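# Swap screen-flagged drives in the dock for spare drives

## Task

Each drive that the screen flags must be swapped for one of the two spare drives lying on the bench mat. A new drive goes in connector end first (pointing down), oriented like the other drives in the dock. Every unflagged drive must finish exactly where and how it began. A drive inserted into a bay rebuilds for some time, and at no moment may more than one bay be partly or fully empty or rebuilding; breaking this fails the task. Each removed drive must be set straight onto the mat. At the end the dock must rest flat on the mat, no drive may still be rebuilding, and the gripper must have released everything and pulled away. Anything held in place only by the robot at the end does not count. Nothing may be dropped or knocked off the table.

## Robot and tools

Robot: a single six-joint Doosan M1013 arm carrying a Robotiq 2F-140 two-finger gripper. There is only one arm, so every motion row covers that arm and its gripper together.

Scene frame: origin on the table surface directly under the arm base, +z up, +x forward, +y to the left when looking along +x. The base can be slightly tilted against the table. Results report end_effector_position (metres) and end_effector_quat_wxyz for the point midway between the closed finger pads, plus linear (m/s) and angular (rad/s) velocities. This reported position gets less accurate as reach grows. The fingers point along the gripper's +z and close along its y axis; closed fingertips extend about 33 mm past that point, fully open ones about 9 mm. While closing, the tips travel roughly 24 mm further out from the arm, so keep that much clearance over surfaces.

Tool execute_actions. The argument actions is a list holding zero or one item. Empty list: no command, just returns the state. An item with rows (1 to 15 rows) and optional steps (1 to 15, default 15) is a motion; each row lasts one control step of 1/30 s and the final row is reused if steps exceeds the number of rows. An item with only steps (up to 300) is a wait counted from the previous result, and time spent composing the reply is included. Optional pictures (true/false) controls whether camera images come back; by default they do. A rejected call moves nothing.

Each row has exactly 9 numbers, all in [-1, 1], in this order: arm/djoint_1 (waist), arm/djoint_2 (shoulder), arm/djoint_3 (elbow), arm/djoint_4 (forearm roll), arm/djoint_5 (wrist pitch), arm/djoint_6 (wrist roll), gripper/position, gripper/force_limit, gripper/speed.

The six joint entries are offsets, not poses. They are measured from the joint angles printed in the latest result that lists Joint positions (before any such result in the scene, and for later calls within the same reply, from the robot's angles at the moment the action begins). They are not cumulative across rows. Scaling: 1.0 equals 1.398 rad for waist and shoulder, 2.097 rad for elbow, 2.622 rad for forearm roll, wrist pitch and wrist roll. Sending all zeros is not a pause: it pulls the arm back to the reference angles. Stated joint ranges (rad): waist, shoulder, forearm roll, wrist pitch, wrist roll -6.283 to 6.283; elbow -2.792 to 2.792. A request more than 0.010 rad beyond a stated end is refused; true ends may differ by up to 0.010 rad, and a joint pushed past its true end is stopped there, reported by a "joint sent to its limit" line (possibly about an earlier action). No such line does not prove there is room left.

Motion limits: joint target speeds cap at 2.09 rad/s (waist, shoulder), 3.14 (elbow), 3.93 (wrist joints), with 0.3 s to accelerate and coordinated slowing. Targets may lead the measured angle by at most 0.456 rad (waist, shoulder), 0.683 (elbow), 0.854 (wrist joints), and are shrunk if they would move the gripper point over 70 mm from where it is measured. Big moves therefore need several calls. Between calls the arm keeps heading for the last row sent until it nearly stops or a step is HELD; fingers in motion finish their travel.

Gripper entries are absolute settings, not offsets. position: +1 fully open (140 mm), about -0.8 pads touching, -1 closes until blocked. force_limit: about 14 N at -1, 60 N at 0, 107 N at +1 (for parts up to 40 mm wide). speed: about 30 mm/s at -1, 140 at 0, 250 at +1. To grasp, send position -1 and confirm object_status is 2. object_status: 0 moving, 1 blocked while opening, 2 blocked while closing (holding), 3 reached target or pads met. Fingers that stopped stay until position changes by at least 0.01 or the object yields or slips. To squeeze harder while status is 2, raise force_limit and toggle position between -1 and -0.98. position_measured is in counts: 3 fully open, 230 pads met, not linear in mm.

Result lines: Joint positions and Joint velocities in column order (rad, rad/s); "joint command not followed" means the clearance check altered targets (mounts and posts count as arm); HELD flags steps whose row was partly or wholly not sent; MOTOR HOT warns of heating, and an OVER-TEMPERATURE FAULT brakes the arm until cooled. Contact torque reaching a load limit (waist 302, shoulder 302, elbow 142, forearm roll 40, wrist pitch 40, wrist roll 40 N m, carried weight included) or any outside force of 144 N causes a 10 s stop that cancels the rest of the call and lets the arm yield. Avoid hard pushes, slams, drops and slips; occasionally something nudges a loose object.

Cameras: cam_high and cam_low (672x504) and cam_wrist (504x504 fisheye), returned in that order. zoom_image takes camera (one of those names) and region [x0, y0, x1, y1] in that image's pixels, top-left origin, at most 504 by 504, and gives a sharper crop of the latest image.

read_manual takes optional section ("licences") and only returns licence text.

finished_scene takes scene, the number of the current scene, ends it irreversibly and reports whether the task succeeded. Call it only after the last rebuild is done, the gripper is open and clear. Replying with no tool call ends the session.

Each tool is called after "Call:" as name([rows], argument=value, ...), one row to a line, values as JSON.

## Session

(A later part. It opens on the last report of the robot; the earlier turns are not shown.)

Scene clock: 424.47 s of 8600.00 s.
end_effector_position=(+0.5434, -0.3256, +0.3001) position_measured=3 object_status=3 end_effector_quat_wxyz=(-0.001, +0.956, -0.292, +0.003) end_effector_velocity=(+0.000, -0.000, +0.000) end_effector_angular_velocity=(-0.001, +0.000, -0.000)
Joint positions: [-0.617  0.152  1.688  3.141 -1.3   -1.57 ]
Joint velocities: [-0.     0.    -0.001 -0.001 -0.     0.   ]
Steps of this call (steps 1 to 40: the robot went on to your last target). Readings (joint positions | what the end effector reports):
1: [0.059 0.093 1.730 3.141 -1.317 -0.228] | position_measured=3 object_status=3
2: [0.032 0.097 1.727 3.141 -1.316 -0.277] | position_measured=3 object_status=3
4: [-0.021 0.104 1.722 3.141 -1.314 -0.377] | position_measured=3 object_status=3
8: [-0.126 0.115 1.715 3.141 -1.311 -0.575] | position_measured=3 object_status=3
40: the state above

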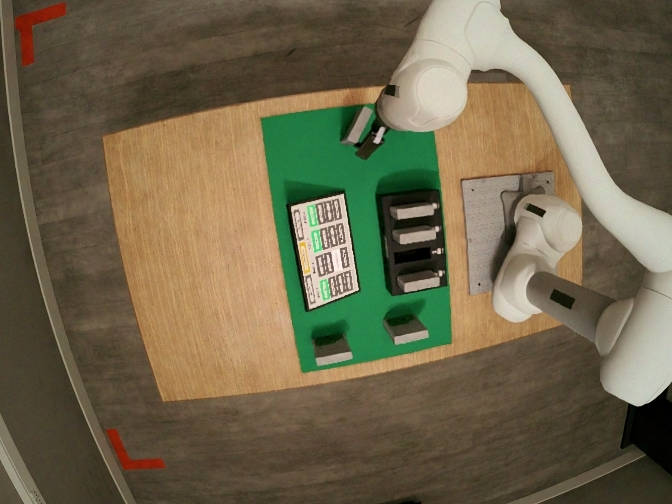

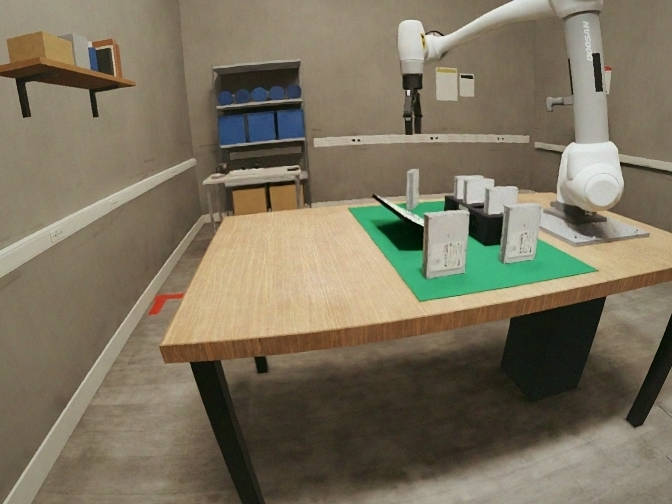

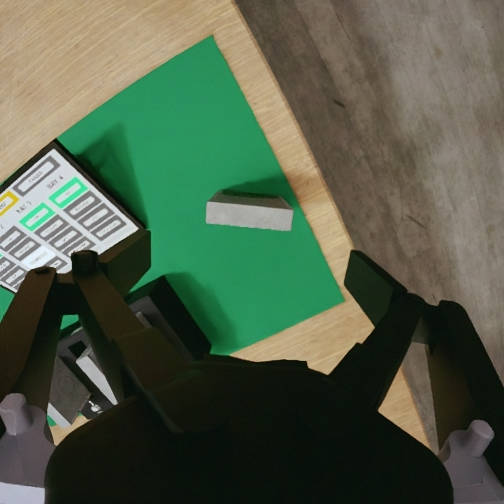

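Call:
execute_actions([
  {"rows":[[0,0.081,0.09,0,0.115,0,1,0.5,0]],"steps":15},
], pictures=false)

Call:
execute_actions([
  {"steps":8},
])

Scene clock: 426.80 s of 8600.00 s.
end_effector_position=(+0.5442, -0.3252, +0.1324) position_measured=3 object_status=3 end_effector_quat_wxyz=(-0.001, +0.956, -0.292, +0.003) end_effector_velocity=(-0.000, -0.000, -0.003) end_effector_angular_velocity=(+0.000, -0.001, -0.001)
Joint positions: [-0.617  0.265  1.876  3.141 -0.999 -1.57 ]
Joint velocities: [-0.001  0.003  0.003  0.001  0.007 -0.   ]
Steps of this call (steps 1 to 15: the robot went on to your last target; steps 16 to 55: nothing new was sent; steps 56 to 70: all 15 steps of this action). Readings (joint positions | what the end effector reports):
56: [-0.617 0.152 1.689 3.141 -1.298 -1.570] | position_measured=3 object_status=3
57: [-0.617 0.156 1.695 3.141 -1.286 -1.570] | position_measured=3 object_status=3
59: [-0.617 0.180 1.735 3.141 -1.224 -1.570] | position_measured=3 object_status=3
63: [-0.617 0.231 1.820 3.141 -1.089 -1.570] | position_measured=3 object_status=3
70: the state above

Scene clock: 427.07 s of 8600.00 s.
end_effector_position=(+0.5440, -0.3252, +0.1320) position_measured=3 object_status=3 end_effector_quat_wxyz=(-0.001, +0.956, -0.292, +0.002) end_effector_velocity=(+0.000, +0.001, -0.000) end_effector_angular_velocity=(+0.001, +0.001, +0.001)
Joint positions: [-0.617  0.265  1.877  3.141 -0.998 -1.57 ]
Joint velocities: [ 0.001  0.     0.001  0.001 -0.    -0.   ]
Steps of this call (steps 1 to 8: the robot went on to your last target). Readings (joint positions | what the end effector reports):
1: [-0.617 0.265 1.877 3.141 -0.998 -1.570] | position_measured=3 object_status=3
2: [-0.617 0.265 1.877 3.141 -0.998 -1.570] | position_measured=3 object_status=3
4: [-0.617 0.265 1.877 3.141 -0.998 -1.570] | position_measured=3 object_status=3
8: the state above

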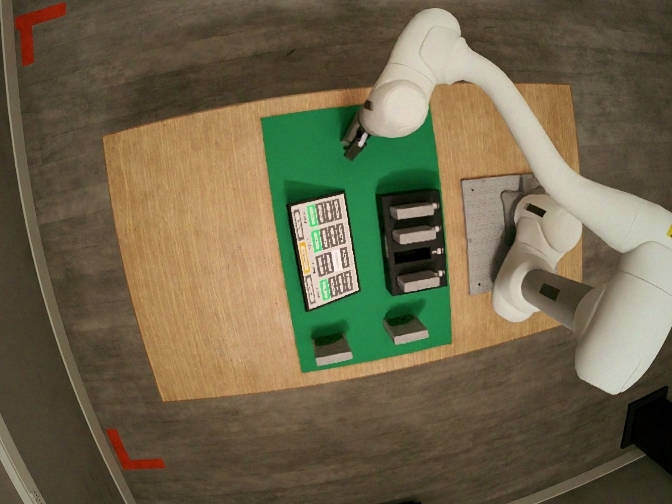

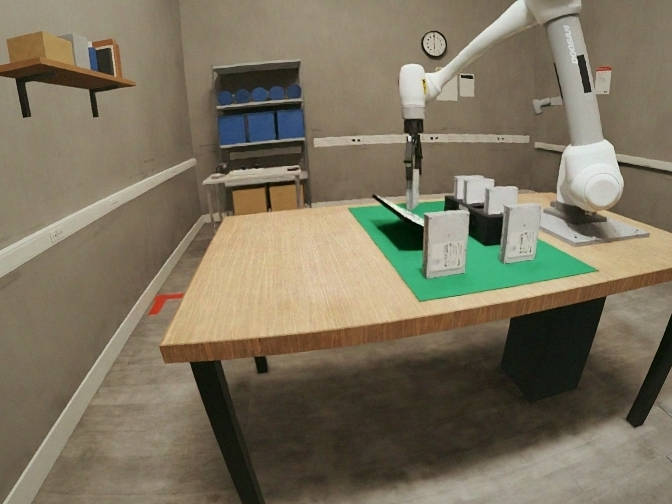

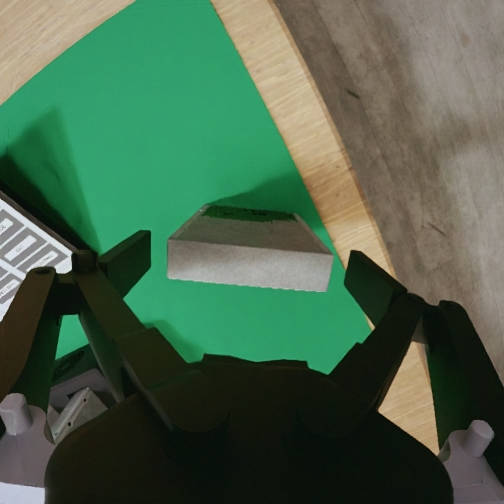

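Call:
execute_actions([
  {"rows":[[0,0.0066,-0.006,0,-0.0015,0,1,0.5,0]],"steps":10},
], pictures=false)

Call:
execute_actions([
  {"rows":[[0,0,0,0,0,0,-1,0.5,0]],"steps":15},
], pictures=false)

Call:
execute_actions([
  {"steps":8},
], pictures=false)

Call:
execute_actions([
  {"rows":[[0,-0.095,-0.115,0,-0.1426,0,-1,0.5,0]],"steps":15},
], pictures=false)

Call:
execute_actions([
  {"rows":[[0.4464,-0.233,0.158,0,0.004,0.6152,-1,0.5,0]],"steps":15},
], pictures=false)

Call:
execute_actions([
  {"steps":30},
])

Scene clock: 436.23 s of 8600.00 s.
end_effector_position=(+0.5493, -0.3286, +0.1321) position_measured=3 object_status=3 end_effector_quat_wxyz=(-0.001, +0.956, -0.292, +0.002) end_effector_velocity=(-0.001, -0.001, -0.000) end_effector_angular_velocity=(+0.001, +0.001, -0.001)
Joint positions: [-0.617  0.274  1.864  3.141 -1.002 -1.57 ]
Joint velocities: [-0.002  0.     0.    -0.    -0.001 -0.001]
Steps of this call (steps 1 to 15: the robot went on to your last target; steps 16 to 265: nothing new was sent; steps 266 to 275: all 10 steps of this action). Readings (joint positions | what the end effector reports):
266: [-0.617 0.266 1.876 3.141 -0.998 -1.570] | position_measured=3 object_status=3
267: [-0.617 0.269 1.872 3.141 -1.000 -1.570] | position_measured=3 object_status=3
269: [-0.617 0.274 1.866 3.141 -1.002 -1.570] | position_measured=3 object_status=3
273: [-0.617 0.274 1.864 3.141 -1.002 -1.570] | position_measured=3 object_status=3
275: the state above

Scene clock: 436.73 s of 8600.00 s.
end_effector_position=(+0.5494, -0.3287, +0.1322) position_measured=78 object_status=0 end_effector_quat_wxyz=(-0.001, +0.956, -0.292, +0.002) end_effector_velocity=(+0.000, -0.000, +0.000) end_effector_angular_velocity=(-0.000, -0.001, +0.001)
Joint positions: [-0.617  0.274  1.864  3.141 -1.002 -1.57 ]
Joint velocities: [ 0.     0.    -0.001  0.     0.    -0.001]
Steps of this call (steps 1 to 15: all 15 steps of this action). Readings (joint positions | what the end effector reports):
1: [-0.617 0.274 1.864 3.141 -1.002 -1.570] | position_measured=3 object_status=0
2: [-0.617 0.274 1.864 3.141 -1.002 -1.570] | position_measured=9 object_status=0
4: [-0.617 0.274 1.864 3.141 -1.002 -1.570] | position_measured=24 object_status=0
8: [-0.617 0.274 1.864 3.141 -1.002 -1.570] | position_measured=54 object_status=0
15: the state above

Scene clock: 437.00 s of 8600.00 s.
end_effector_position=(+0.5494, -0.3287, +0.1322) position_measured=78 object_status=2 end_effector_quat_wxyz=(-0.001, +0.956, -0.292, +0.002) end_effector_velocity=(-0.000, +0.000, -0.000) end_effector_angular_velocity=(+0.000, -0.000, -0.000)
Joint positions: [-0.617  0.274  1.864  3.141 -1.002 -1.57 ]
Joint velocities: [-0.    -0.     0.001  0.     0.001 -0.   ]
Steps of this call (steps 1 to 8: the robot went on to your last target). Readings (joint positions | what the end effector reports):
1: [-0.617 0.274 1.864 3.141 -1.002 -1.570] | position_measured=78 object_status=0
2: [-0.617 0.274 1.864 3.141 -1.002 -1.570] | position_measured=78 object_status=2
4: [-0.617 0.274 1.864 3.141 -1.002 -1.570] | position_measured=78 object_status=2
8: the state above

Scene clock: 437.50 s of 8600.00 s.
end_effector_position=(+0.5459, -0.3275, +0.3414) position_measured=78 object_status=2 end_effector_quat_wxyz=(-0.001, +0.956, -0.292, +0.002) end_effector_velocity=(-0.008, +0.006, +0.006) end_effector_angular_velocity=(+0.018, +0.027, +0.001)
Joint positions: [-0.617  0.142  1.624  3.141 -1.374 -1.57 ]
Joint velocities: [ 0.    -0.001 -0.01   0.    -0.043 -0.001]
Steps of this call (steps 1 to 15: all 15 steps of this action). Readings (joint positions | what the end effector reports):
1: [-0.617 0.274 1.864 3.141 -1.004 -1.570] | position_measured=78 object_status=2
2: [-0.617 0.270 1.857 3.141 -1.016 -1.570] | position_measured=78 object_status=2
4: [-0.617 0.248 1.815 3.141 -1.079 -1.570] | position_measured=78 object_status=2
8: [-0.617 0.199 1.727 3.141 -1.215 -1.570] | position_measured=78 object_status=2
15: the state above

Scene clock: 438.00 s of 8600.00 s.
end_effector_position=(+0.5150, -0.1134, +0.3461) position_measured=78 object_status=2 end_effector_quat_wxyz=(-0.002, +0.902, -0.431, +0.004) end_effector_velocity=(-0.120, +0.427, -0.010) end_effector_angular_velocity=(+0.009, -0.008, -1.004)
Joint positions: [-0.304 -0.035  1.804  3.141 -1.369 -0.958]
Joint velocities: [ 0.715 -0.34   0.345 -0.     0.012  1.719]
Steps of this call (steps 1 to 15: all 15 steps of this action). Readings (joint positions | what the end effector reports):
1: [-0.616 0.141 1.624 3.141 -1.375 -1.569] | position_measured=78 object_status=2
2: [-0.610 0.137 1.629 3.141 -1.375 -1.557] | position_measured=78 object_status=2
4: [-0.575 0.111 1.655 3.141 -1.374 -1.490] | position_measured=78 object_status=2
8: [-0.478 0.050 1.716 3.141 -1.372 -1.310] | position_measured=78 object_status=2
15: the state above

Scene clock: 439.00 s of 8600.00 s.
end_effector_position=(+0.4338, +0.0475, +0.3345) position_measured=78 object_status=2 end_effector_quat_wxyz=(-0.005, +0.703, -0.711, +0.003) end_effector_velocity=(+0.000, -0.000, +0.001) end_effector_angular_velocity=(-0.001, -0.001, +0.001)
Joint positions: [ 0.007 -0.184  1.955  3.141 -1.364  0.043]
Joint velocities: [ 0.001 -0.    -0.001 -0.001  0.     0.   ]
Steps of this call (steps 1 to 30: the robot went on to your last target). Readings (joint positions | what the end effector reports):
1: [-0.280 -0.047 1.816 3.141 -1.369 -0.898] | position_measured=78 object_status=2
2: [-0.257 -0.058 1.827 3.141 -1.368 -0.834] | position_measured=78 object_status=2
4: [-0.211 -0.080 1.849 3.141 -1.367 -0.695] | position_measured=78 object_status=2
8: [-0.120 -0.123 1.893 3.141 -1.366 -0.388] | position_measured=78 object_status=2
30: the state above

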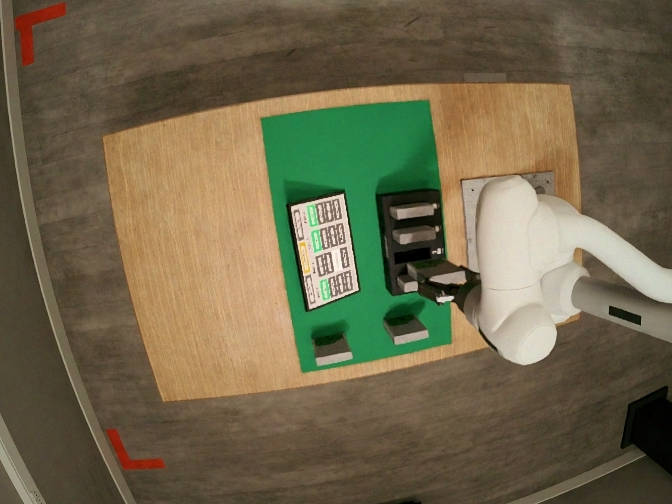

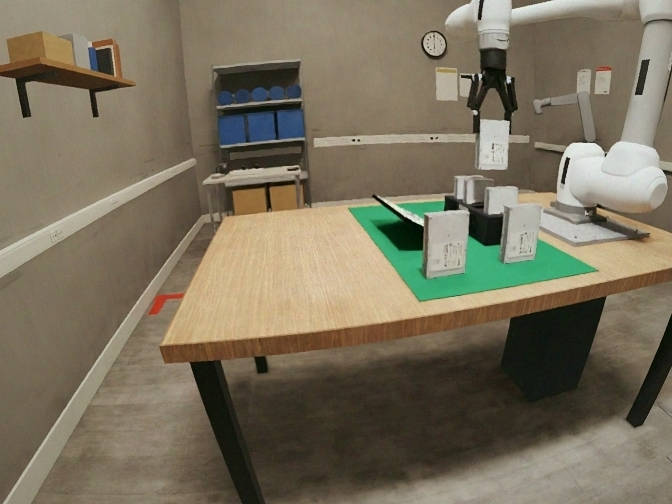

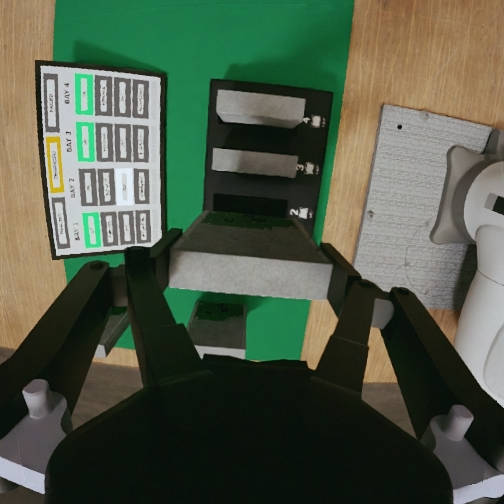

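Matches the old drive's grip.

Call:
execute_actions([
  {"rows":[[0,0.0558,0.073,0,0.085,0,-1,0.5,0]],"steps":15},
])

Call:
zoom_image(camera="cam_wrist", region=[180,180,330,240])

Scene clock: 443.13 s of 8600.00 s.
end_effector_position=(+0.4394, +0.0480, +0.2191) position_measured=78 object_status=2 end_effector_quat_wxyz=(-0.002, +0.704, -0.711, +0.001) end_effector_velocity=(+0.001, +0.000, -0.000) end_effector_angular_velocity=(+0.001, -0.001, -0.000)
Joint positions: [ 0.007 -0.106  2.108  3.141 -1.141  0.043]
Joint velocities: [-0.001  0.001 -0.001  0.001  0.001 -0.001]
Steps of this call (steps 1 to 15: the robot went on to your last target; steps 16 to 109: nothing new was sent; steps 110 to 124: all 15 steps of this action). Readings (joint positions | what the end effector reports):
110: [0.007 -0.183 1.956 3.141 -1.363 0.043] | position_measured=78 object_status=2
111: [0.007 -0.180 1.964 3.141 -1.351 0.043] | position_measured=78 object_status=2
113: [0.007 -0.157 2.008 3.141 -1.286 0.043] | position_measured=78 object_status=2
117: [0.007 -0.112 2.096 3.141 -1.160 0.043] | position_measured=78 object_status=2
124: the state above

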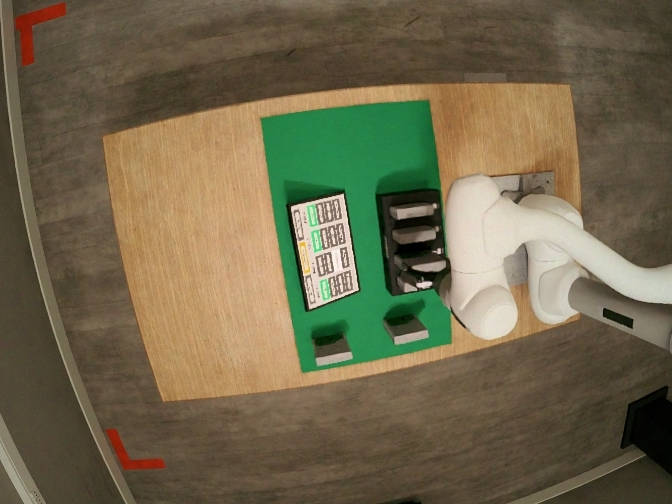

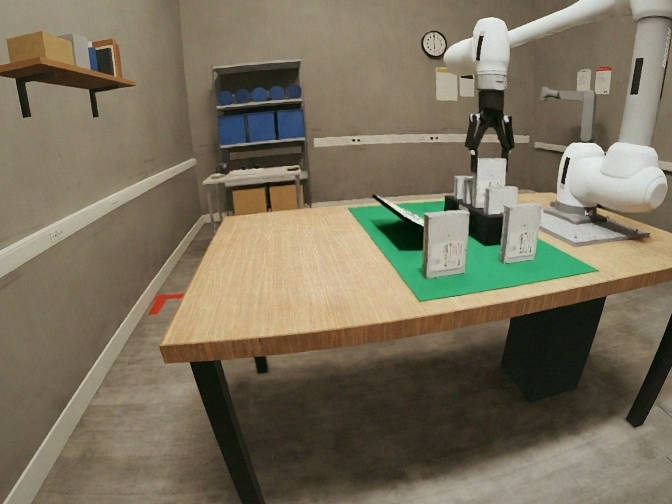

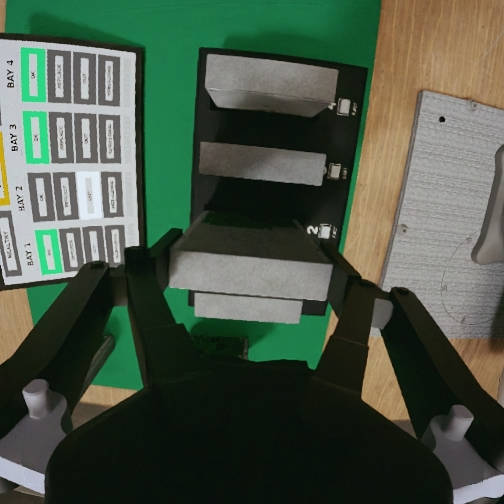

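Region (180, 180, 330, 240) of cam_wrist's 504x504 image, scaled by 3.360, with more detail than that image has; it fills the top 202 rows of this view, and the rest is white.

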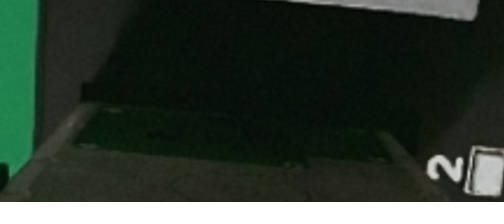

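Call:
execute_actions([
  {"rows":[[0,-0.005,0.003,0,0,0,-1,0.5,0],[0,-0.005,0.003,0,0,0,-1,0.5,0],[0,-0.005,0.003,0,0,0,-1,0.5,0],[0,-0.005,0.003,0,0,0,-1,0.5,0],[0,-0.005,0.003,0,0,0,-1,0.5,0],[0,-0.005,0.003,0,0,0,-1,0.5,0],[0,-0.003,0.006,0,0.0036,0,-1,0.5,0],[0,-0.003,0.006,0,0.0036,0,-1,0.5,0],[0,-0.003,0.006,0,0.0036,0,-1,0.5,0],[0,-0.001,0.0089,0,0.0072,0,-1,0.5,0]],"steps":15},
])

Call:
zoom_image(camera="cam_wrist", region=[180,180,330,240])

Scene clock: 450.47 s of 8600.00 s.
end_effector_position=(+0.4350, +0.0479, +0.2103) position_measured=78 object_status=2 end_effector_quat_wxyz=(-0.002, +0.703, -0.711, +0.001) end_effector_velocity=(+0.001, -0.000, -0.001) end_effector_angular_velocity=(-0.000, -0.002, -0.000)
Joint positions: [ 0.007 -0.107  2.127  3.141 -1.122  0.043]
Joint velocities: [-0.     0.001  0.001 -0.     0.004 -0.   ]
Steps of this call (steps 1 to 15: the robot went on to your last target; steps 16 to 205: nothing new was sent; steps 206 to 220: all 15 steps of this action). Readings (joint positions | what the end effector reports):
206: [0.007 -0.106 2.109 3.141 -1.141 0.043] | position_measured=78 object_status=2
207: [0.007 -0.109 2.111 3.141 -1.141 0.043] | position_measured=78 object_status=2
209: [0.007 -0.112 2.114 3.141 -1.141 0.043] | position_measured=78 object_status=2
213: [0.007 -0.112 2.118 3.141 -1.136 0.043] | position_measured=78 object_status=2
220: the state above

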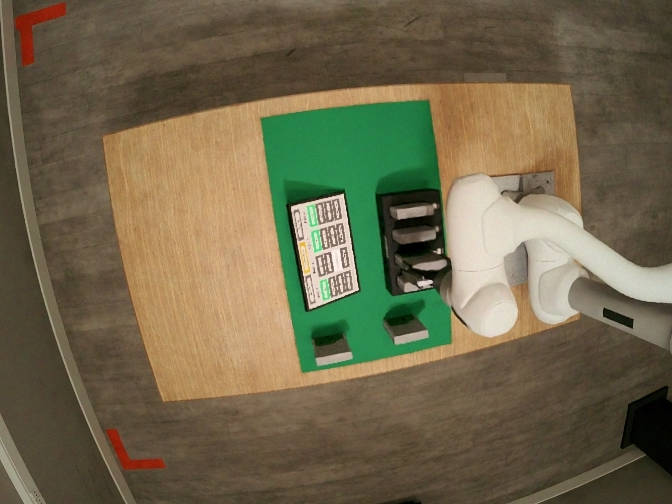

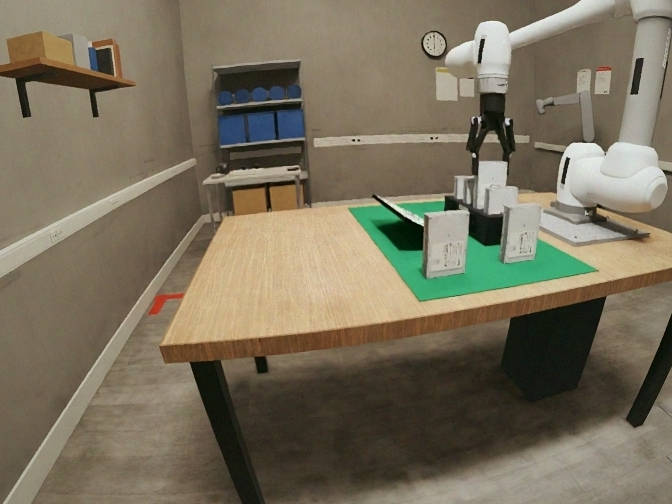

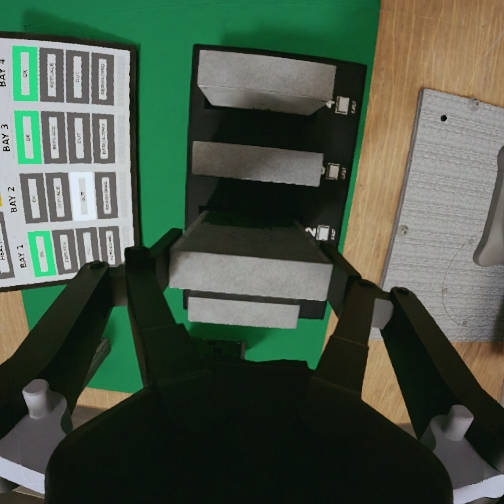

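Region (180, 180, 330, 240) of cam_wrist's 504x504 image, scaled by 3.360, with more detail than that image has; it fills the top 202 rows of this view, and the rest is white.

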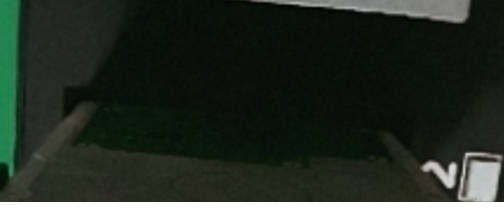

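Call:
execute_actions([
  {"rows":[[0,0.008,0.004,0,0.0075,0,-1,0.5,0],[0,0.008,0.004,0,0.0075,0,-1,0.5,0],[0,0.008,0.004,0,0.0075,0,-1,0.5,0],[0,0.008,0.004,0,0.0075,0,-1,0.5,0],[0,0.008,0.004,0,0.0075,0,-1,0.5,0],[0,0.0215,0.0162,0,0.0245,0,-1,0.5,0],[0,0.0215,0.0162,0,0.0245,0,-1,0.5,0],[0,0.0215,0.0162,0,0.0245,0,-1,0.5,0],[0,0.0215,0.0162,0,0.0245,0,-1,0.5,0],[0,0.0422,0.0324,0,0.0487,0,-1,0.5,0]],"steps":15},
], pictures=false)

Call:
execute_actions([
  {"rows":[[0,0.0095,0.005,0,0.009,0,-1,0.5,0]],"steps":15},
])

Scene clock: 458.87 s of 8600.00 s.
end_effector_position=(+0.4372, +0.0481, +0.1519) position_measured=78 object_status=2 end_effector_quat_wxyz=(-0.002, +0.704, -0.711, +0.001) end_effector_velocity=(+0.004, +0.001, -0.007) end_effector_angular_velocity=(+0.001, -0.012, -0.000)
Joint positions: [ 0.007 -0.049  2.194  3.141 -0.996  0.043]
Joint velocities: [0.001 0.007 0.009 0.001 0.028 0.001]
Steps of this call (steps 1 to 15: the robot went on to your last target; steps 16 to 237: nothing new was sent; steps 238 to 252: all 15 steps of this action). Readings (joint positions | what the end effector reports):
238: [0.007 -0.107 2.127 3.141 -1.121 0.043] | position_measured=78 object_status=2
239: [0.007 -0.103 2.130 3.141 -1.114 0.043] | position_measured=78 object_status=2
241: [0.007 -0.097 2.135 3.141 -1.105 0.043] | position_measured=78 object_status=2
245: [0.007 -0.084 2.152 3.141 -1.073 0.043] | position_measured=78 object_status=2
252: the state above

Scene clock: 459.37 s of 8600.00 s.
end_effector_position=(+0.4382, +0.0482, +0.1412) position_measured=78 object_status=2 end_effector_quat_wxyz=(-0.002, +0.704, -0.711, +0.001) end_effector_velocity=(+0.000, +0.001, +0.000) end_effector_angular_velocity=(+0.000, -0.001, +0.001)
Joint positions: [ 0.007 -0.036  2.204  3.141 -0.972  0.043]
Joint velocities: [ 0.001  0.    -0.001  0.     0.     0.   ]
Steps of this call (steps 1 to 15: all 15 steps of this action). Readings (joint positions | what the end effector reports):
1: [0.007 -0.048 2.195 3.141 -0.994 0.043] | position_measured=78 object_status=2
2: [0.007 -0.043 2.198 3.141 -0.986 0.043] | position_measured=78 object_status=2
4: [0.007 -0.037 2.203 3.141 -0.975 0.043] | position_measured=78 object_status=2
8: [0.007 -0.036 2.204 3.141 -0.973 0.043] | position_measured=78 object_status=2
15: the state above

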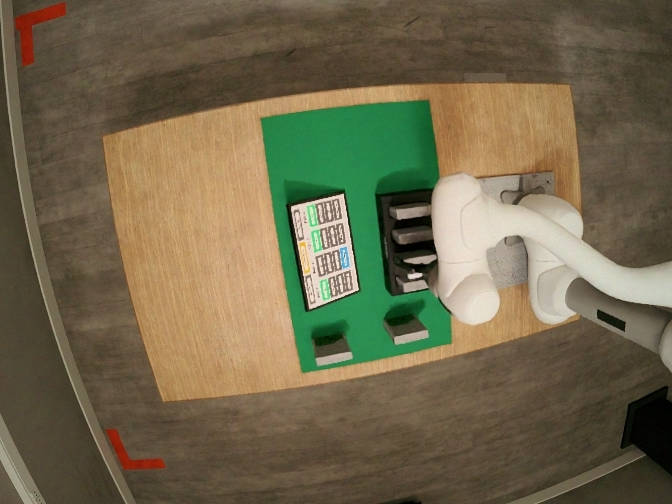

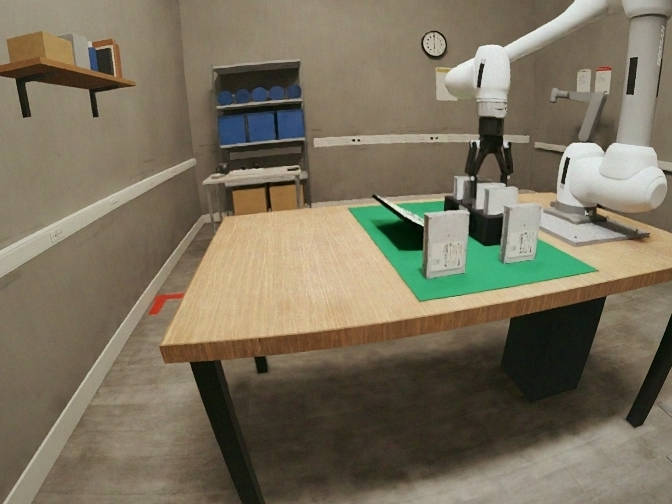

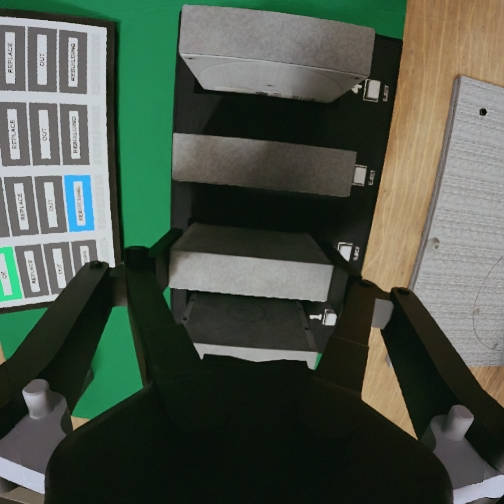

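Call:
execute_actions([
  {"rows":[[0,0.0008,0.0004,0,0.0008,0,-1,0.5,0],[0,0.0008,0.0004,0,0.0008,0,-1,0.5,0],[0,0.0008,0.0004,0,0.0008,0,-1,0.5,0],[0,0.0008,0.0004,0,0.0008,0,-1,0.5,0],[0,0.0008,0.0004,0,0.0008,0,0.6,0.5,0]],"steps":15},
], pictures=false)

Call:
execute_actions([
  {"rows":[[0,-0.105,-0.115,0,-0.148,0,0.6,0.5,0]],"steps":15},
], pictures=false)

Call:
execute_actions([
  {"steps":300},
])

Call:
execute_actions([
  {"steps":300},
], pictures=false)

Call:
execute_actions([
  {"steps":300},
], pictures=false)

Call:
execute_actions([
  {"steps":300},
], pictures=false)

Call:
execute_actions([
  {"steps":300},
], pictures=false)

Call:
execute_actions([
  {"steps":300},
], pictures=false)

Call:
execute_actions([
  {"steps":300},
])

Scene clock: 477.03 s of 8600.00 s.
end_effector_position=(+0.4379, +0.0482, +0.1427) position_measured=78 object_status=2 end_effector_quat_wxyz=(-0.002, +0.704, -0.711, +0.001) end_effector_velocity=(+0.001, -0.000, +0.001) end_effector_angular_velocity=(+0.000, -0.001, +0.000)
Joint positions: [ 0.007 -0.037  2.203  3.141 -0.976  0.043]
Joint velocities: [-0.     0.    -0.001  0.    -0.    -0.   ]
FORCE FAULT: contact force on the arm reached its limit, and the arm stopped for 10 seconds. The contact can be on any part of the arm, not only on its tool. The arm's remaining commands of this call were not run. The arm holds still and accepts commands again. Move the arm away from the contact; if what it grips holds it there, let go first. Pushing or pulling that hard again can fault the arm again.
The stop began at step 230 of this call (marked STOPPED below). From that step on the arm followed nothing that you had sent. 13 steps, steps kept back included, did not run and will not run. Nothing is kept back now, and the robot has no last target.
Steps of this call (steps 1 to 15: the robot went on to your last target; steps 16 to 227: nothing new was sent; steps 228 to 229: the first 2 steps of this action; steps 230 to 530: the stop). Readings (joint positions | what the end effector reports):
228: [0.007 -0.035 2.204 3.141 -0.973 0.043] | position_measured=78 object_status=2
229: [0.007 -0.035 2.204 3.141 -0.973 0.043] | position_measured=78 object_status=2
230: [0.007 -0.036 2.203 3.141 -0.975 0.043] | position_measured=78 object_status=2 STOPPED
231: [0.007 -0.036 2.203 3.141 -0.976 0.043] | position_measured=78 object_status=2
235: [0.007 -0.037 2.203 3.141 -0.976 0.043] | position_measured=78 object_status=2
530: the state above

Scene clock: 477.07 s of 8600.00 s.
end_effector_position=(+0.4379, +0.0482, +0.1427) position_measured=78 object_status=2 end_effector_quat_wxyz=(-0.002, +0.704, -0.711, +0.001) end_effector_velocity=(+0.001, -0.000, +0.001) end_effector_angular_velocity=(+0.000, -0.002, -0.000)
Joint positions: [ 0.007 -0.037  2.203  3.141 -0.976  0.043]
Joint velocities: [-0.    -0.    -0.002  0.    -0.    -0.   ]
A stop began in an earlier call of the same reply, so what this call sent did not run. Send another action.
Steps of this call (step 1: nothing new was sent). Readings (joint positions | what the end effector reports):
1: the state above

Scene clock: 477.10 s of 8600.00 s.
end_effector_position=(+0.4379, +0.0482, +0.1427) position_measured=78 object_status=2 end_effector_quat_wxyz=(-0.002, +0.704, -0.711, +0.001) end_effector_velocity=(+0.000, +0.000, +0.000) end_effector_angular_velocity=(-0.001, -0.000, +0.001)
Joint positions: [ 0.007 -0.037  2.203  3.141 -0.976  0.043]
Joint velocities: [ 0.001 -0.    -0.    -0.001  0.     0.   ]
A stop began in an earlier call of the same reply, so what this call sent did not run. Send another action.
Steps of this call (step 1: nothing new was sent). Readings (joint positions | what the end effector reports):
1: the state above

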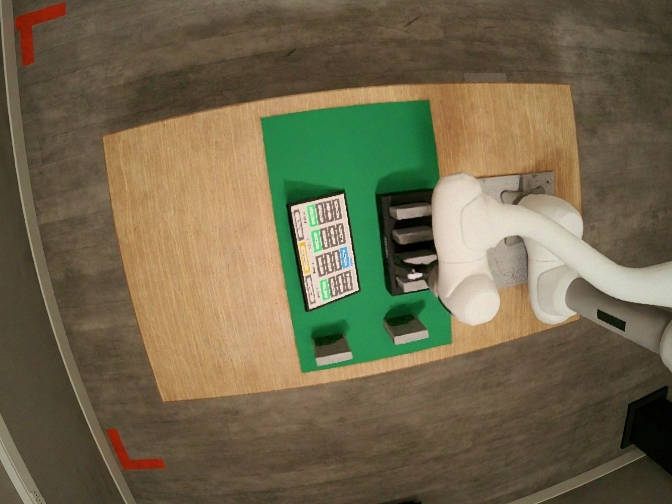

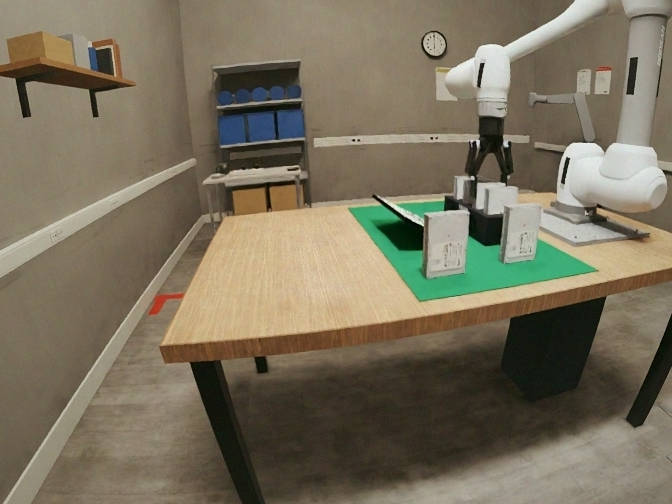

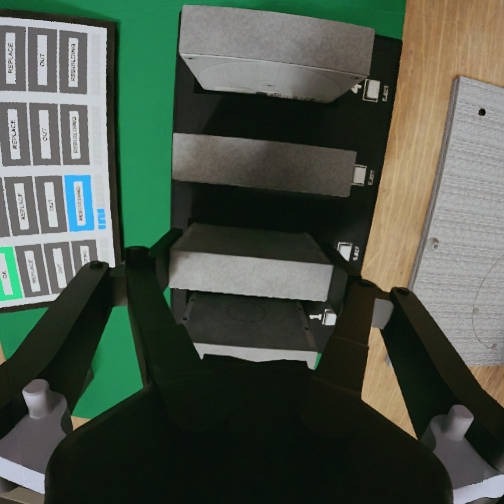

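Scene clock: 477.13 s of 8600.00 s.
end_effector_position=(+0.4379, +0.0482, +0.1427) position_measured=78 object_status=2 end_effector_quat_wxyz=(-0.002, +0.704, -0.711, +0.001) end_effector_velocity=(-0.000, -0.000, -0.000) end_effector_angular_velocity=(-0.000, +0.000, -0.000)
Joint positions: [ 0.007 -0.037  2.203  3.141 -0.976  0.043]
Joint velocities: [-0. -0.  0. -0.  0.  0.]
A stop began in an earlier call of the same reply, so what this call sent did not run. Send another action.
Steps of this call (step 1: nothing new was sent). Readings (joint positions | what the end effector reports):
1: the state above

Scene clock: 477.17 s of 8600.00 s.
end_effector_position=(+0.4379, +0.0482, +0.1427) position_measured=78 object_status=2 end_effector_quat_wxyz=(-0.002, +0.704, -0.711, +0.001) end_effector_velocity=(-0.000, -0.000, -0.000) end_effector_angular_velocity=(-0.000, +0.000, -0.000)
Joint positions: [ 0.007 -0.037  2.203  3.141 -0.976  0.043]
Joint velocities: [-0.001 -0.     0.    -0.    -0.    -0.   ]
A stop began in an earlier call of the same reply, so what this call sent did not run. Send another action.
Steps of this call (step 1: nothing new was sent). Readings (joint positions | what the end effector reports):
1: the state above

Scene clock: 477.20 s of 8600.00 s.
end_effector_position=(+0.4379, +0.0482, +0.1427) position_measured=78 object_status=2 end_effector_quat_wxyz=(-0.002, +0.704, -0.711, +0.001) end_effector_velocity=(-0.000, +0.001, -0.000) end_effector_angular_velocity=(+0.001, +0.000, +0.000)
Joint positions: [ 0.007 -0.037  2.203  3.141 -0.976  0.043]
Joint velocities: [ 0.001 -0.     0.     0.001 -0.     0.   ]
A stop began in an earlier call of the same reply, so what this call sent did not run. Send another action.
Steps of this call (step 1: nothing new was sent). Readings (joint positions | what the end effector reports):
1: the state above

Scene clock: 477.23 s of 8600.00 s.
end_effector_position=(+0.4379, +0.0482, +0.1427) position_measured=78 object_status=2 end_effector_quat_wxyz=(-0.002, +0.704, -0.711, +0.001) end_effector_velocity=(-0.000, +0.000, -0.000) end_effector_angular_velocity=(+0.001, +0.001, -0.002)
Joint positions: [ 0.007 -0.037  2.203  3.141 -0.976  0.043]
Joint velocities: [-0.     0.     0.001  0.001  0.     0.001]
A stop began in an earlier call of the same reply, so what this call sent did not run. Send another action.
Steps of this call (step 1: nothing new was sent). Readings (joint positions | what the end effector reports):
1: the state above

Scene clock: 477.27 s of 8600.00 s.
end_effector_position=(+0.4379, +0.0482, +0.1427) position_measured=78 object_status=2 end_effector_quat_wxyz=(-0.002, +0.704, -0.711, +0.001) end_effector_velocity=(+0.000, -0.000, -0.000) end_effector_angular_velocity=(-0.000, -0.000, +0.000)
Joint positions: [ 0.007 -0.037  2.203  3.141 -0.976  0.043]
Joint velocities: [-0.  0.  0. -0.  0. -0.]
A stop began in an earlier call of the same reply, so what this call sent did not run. Send another action.
Steps of this call (step 1: nothing new was sent). Readings (joint positions | what the end effector reports):
1: the state above

Scene clock: 477.30 s of 8600.00 s.
end_effector_position=(+0.4379, +0.0482, +0.1427) position_measured=78 object_status=2 end_effector_quat_wxyz=(-0.002, +0.704, -0.711, +0.001) end_effector_velocity=(-0.000, +0.000, -0.000) end_effector_angular_velocity=(-0.001, +0.000, +0.001)
Joint positions: [ 0.007 -0.037  2.203  3.141 -0.976  0.043]
Joint velocities: [ 0.001  0.    -0.    -0.001 -0.    -0.   ]
A stop began in an earlier call of the same reply, so what this call sent did not run. Send another action.
Steps of this call (step 1: nothing new was sent). Readings (joint positions | what the end effector reports):
1: the state above

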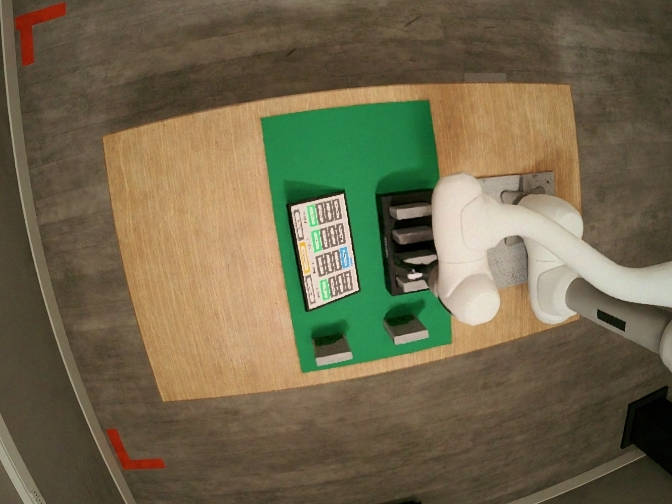

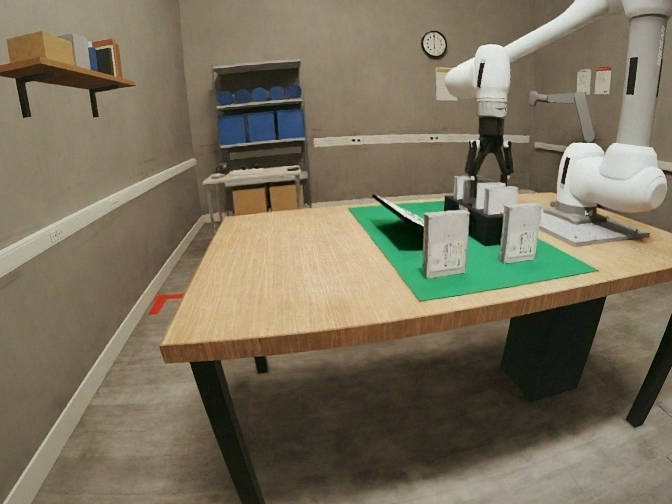

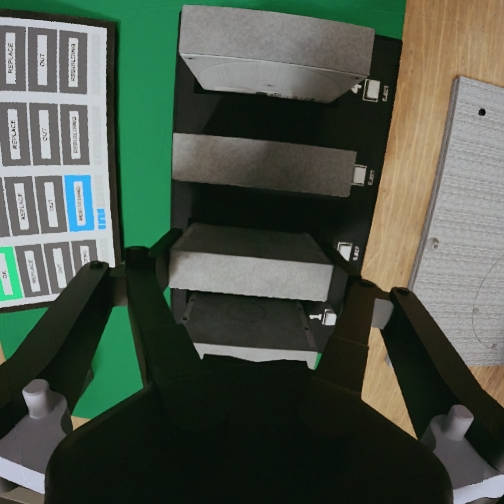

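Call:
execute_actions([
  {"rows":[[0,0,0,0,0,0,0.6,0.5,0]],"steps":14},
], pictures=false)

Call:
execute_actions([
  {"rows":[[0,-0.105,-0.115,0,-0.148,0,0.6,0.5,0]],"steps":15},
], pictures=false)

Call:
execute_actions([
  {"steps":300},
], pictures=false)

Call:
execute_actions([
  {"steps":300},
], pictures=false)

Call:
execute_actions([
  {"steps":300},
], pictures=false)

Call:
execute_actions([
  {"steps":300},
])

Scene clock: 483.37 s of 8600.00 s.
end_effector_position=(+0.4379, +0.0482, +0.1427) position_measured=53 object_status=3 end_effector_quat_wxyz=(-0.002, +0.704, -0.711, +0.001) end_effector_velocity=(+0.001, -0.001, +0.000) end_effector_angular_velocity=(-0.000, -0.001, -0.003)
Joint positions: [ 0.007 -0.037  2.203  3.141 -0.976  0.043]
Joint velocities: [-0.002  0.    -0.001 -0.     0.     0.002]
Steps of this call (steps 1 to 168: nothing new was sent; steps 169 to 182: all 14 steps of this action). Readings (joint positions | what the end effector reports):
169: [0.007 -0.037 2.203 3.141 -0.976 0.043] | position_measured=78 object_status=0
170: [0.007 -0.037 2.203 3.141 -0.977 0.043] | position_measured=78 object_status=0
172: [0.007 -0.037 2.203 3.141 -0.977 0.043] | position_measured=57 object_status=0
176: [0.007 -0.037 2.203 3.141 -0.977 0.043] | position_measured=53 object_status=0
182: the state above

Scene clock: 483.87 s of 8600.00 s.
end_effector_position=(+0.4308, +0.0475, +0.3305) position_measured=53 object_status=3 end_effector_quat_wxyz=(-0.002, +0.703, -0.711, +0.001) end_effector_velocity=(-0.005, +0.000, +0.004) end_effector_angular_velocity=(-0.000, +0.017, +0.001)
Joint positions: [ 0.007 -0.184  1.962  3.141 -1.363  0.043]
Joint velocities: [ 0.001 -0.    -0.008  0.001 -0.025 -0.   ]
Steps of this call (steps 1 to 15: all 15 steps of this action). Readings (joint positions | what the end effector reports):
1: [0.007 -0.038 2.202 3.141 -0.977 0.043] | position_measured=53 object_status=3
2: [0.007 -0.042 2.195 3.141 -0.990 0.043] | position_measured=53 object_status=3
4: [0.007 -0.067 2.154 3.141 -1.055 0.043] | position_measured=53 object_status=3
8: [0.007 -0.125 2.059 3.141 -1.208 0.043] | position_measured=53 object_status=3
15: the state above

Scene clock: 493.87 s of 8600.00 s.
end_effector_position=(+0.4307, +0.0475, +0.3311) position_measured=53 object_status=3 end_effector_quat_wxyz=(-0.002, +0.703, -0.711, +0.001) end_effector_velocity=(+0.001, -0.000, +0.000) end_effector_angular_velocity=(-0.000, -0.001, -0.001)
Joint positions: [ 0.007 -0.184  1.961  3.141 -1.364  0.043]
Joint velocities: [-0.     0.    -0.001 -0.     0.     0.001]
Steps of this call (steps 1 to 15: the robot went on to your last target; steps 16 to 300: nothing new was sent). Readings (joint positions | what the end effector reports):
1: [0.007 -0.184 1.962 3.141 -1.364 0.043] | position_measured=53 object_status=3
2: [0.007 -0.184 1.962 3.141 -1.364 0.043] | position_measured=53 object_status=3
4: [0.007 -0.184 1.962 3.141 -1.364 0.043] | position_measured=53 object_status=3
8: [0.007 -0.184 1.962 3.141 -1.364 0.043] | position_measured=53 object_status=3
300: the state above
The arm was judged still, so your last target was given up. Only a new action makes it travel on or press farther. Fingers that are still opening or closing keep moving.

Scene clock: 503.87 s of 8600.00 s.
end_effector_position=(+0.4307, +0.0475, +0.3311) position_measured=53 object_status=3 end_effector_quat_wxyz=(-0.002, +0.703, -0.711, +0.001) end_effector_velocity=(+0.000, +0.001, +0.001) end_effector_angular_velocity=(+0.000, -0.001, +0.001)
Joint positions: [ 0.007 -0.184  1.961  3.141 -1.364  0.043]
Joint velocities: [ 0.001 -0.    -0.001  0.     0.    -0.   ]
Steps of this call (steps 1 to 300: nothing new was sent). Readings (joint positions | what the end effector reports):
1: [0.007 -0.184 1.961 3.141 -1.364 0.043] | position_measured=53 object_status=3
2: [0.007 -0.184 1.961 3.141 -1.364 0.043] | position_measured=53 object_status=3
4: [0.007 -0.184 1.961 3.141 -1.364 0.043] | position_measured=53 object_status=3
8: [0.007 -0.184 1.961 3.141 -1.364 0.043] | position_measured=53 object_status=3
300: the state above

Scene clock: 513.87 s of 8600.00 s.
end_effector_position=(+0.4307, +0.0475, +0.3311) position_measured=53 object_status=3 end_effector_quat_wxyz=(-0.002, +0.703, -0.711, +0.001) end_effector_velocity=(+0.001, -0.001, +0.001) end_effector_angular_velocity=(-0.001, -0.001, +0.001)
Joint positions: [ 0.007 -0.184  1.961  3.141 -1.364  0.043]
Joint velocities: [-0.    -0.    -0.001 -0.001  0.    -0.001]
Steps of this call (steps 1 to 300: nothing new was sent). Readings (joint positions | what the end effector reports):
1: [0.007 -0.184 1.961 3.141 -1.364 0.043] | position_measured=53 object_status=3
2: [0.007 -0.184 1.961 3.141 -1.364 0.043] | position_measured=53 object_status=3
4: [0.007 -0.184 1.961 3.141 -1.364 0.043] | position_measured=53 object_status=3
8: [0.007 -0.184 1.961 3.141 -1.364 0.043] | position_measured=53 object_status=3
300: the state above

Scene clock: 523.87 s of 8600.00 s.
end_effector_position=(+0.4307, +0.0475, +0.3311) position_measured=53 object_status=3 end_effector_quat_wxyz=(-0.002, +0.703, -0.711, +0.001) end_effector_velocity=(-0.000, +0.000, -0.000) end_effector_angular_velocity=(+0.000, +0.000, -0.001)
Joint positions: [ 0.007 -0.184  1.961  3.141 -1.364  0.043]
Joint velocities: [-0.    -0.     0.     0.     0.     0.001]
Steps of this call (steps 1 to 300: nothing new was sent). Readings (joint positions | what the end effector reports):
1: [0.007 -0.184 1.961 3.141 -1.364 0.043] | position_measured=53 object_status=3
2: [0.007 -0.184 1.961 3.141 -1.364 0.043] | position_measured=53 object_status=3
4: [0.007 -0.184 1.961 3.141 -1.364 0.043] | position_measured=53 object_status=3
8: [0.007 -0.184 1.961 3.141 -1.364 0.043] | position_measured=53 object_status=3
300: the state above

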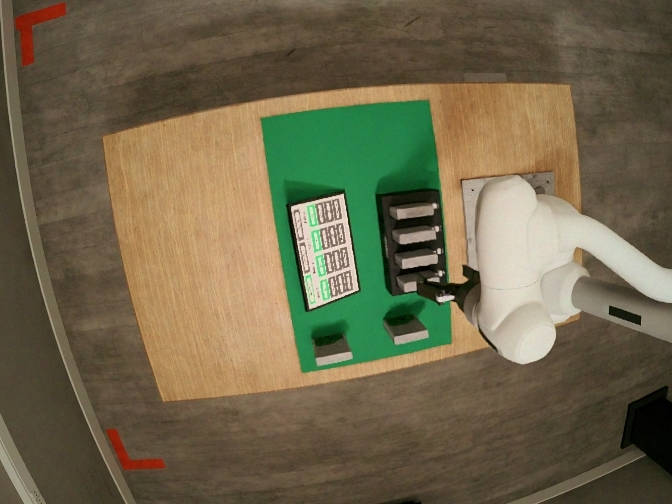

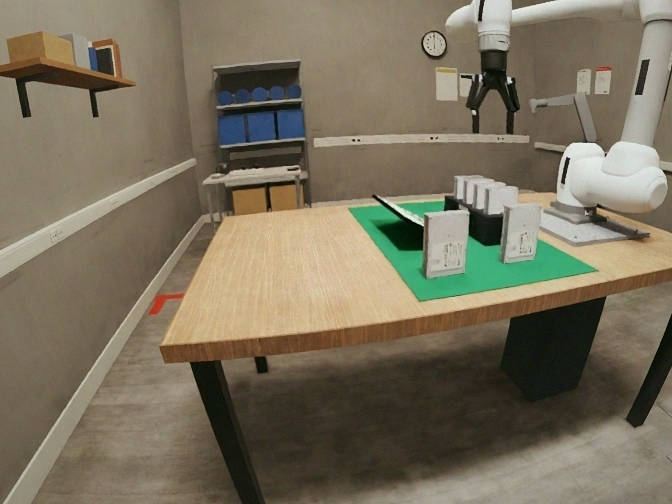

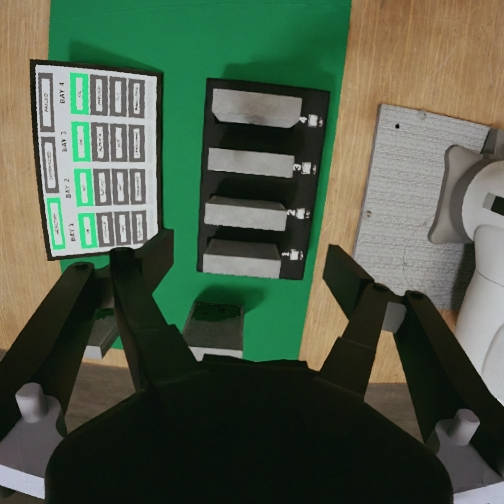

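Call:
finished_scene(scene=2)

The scene is finished: the task was done.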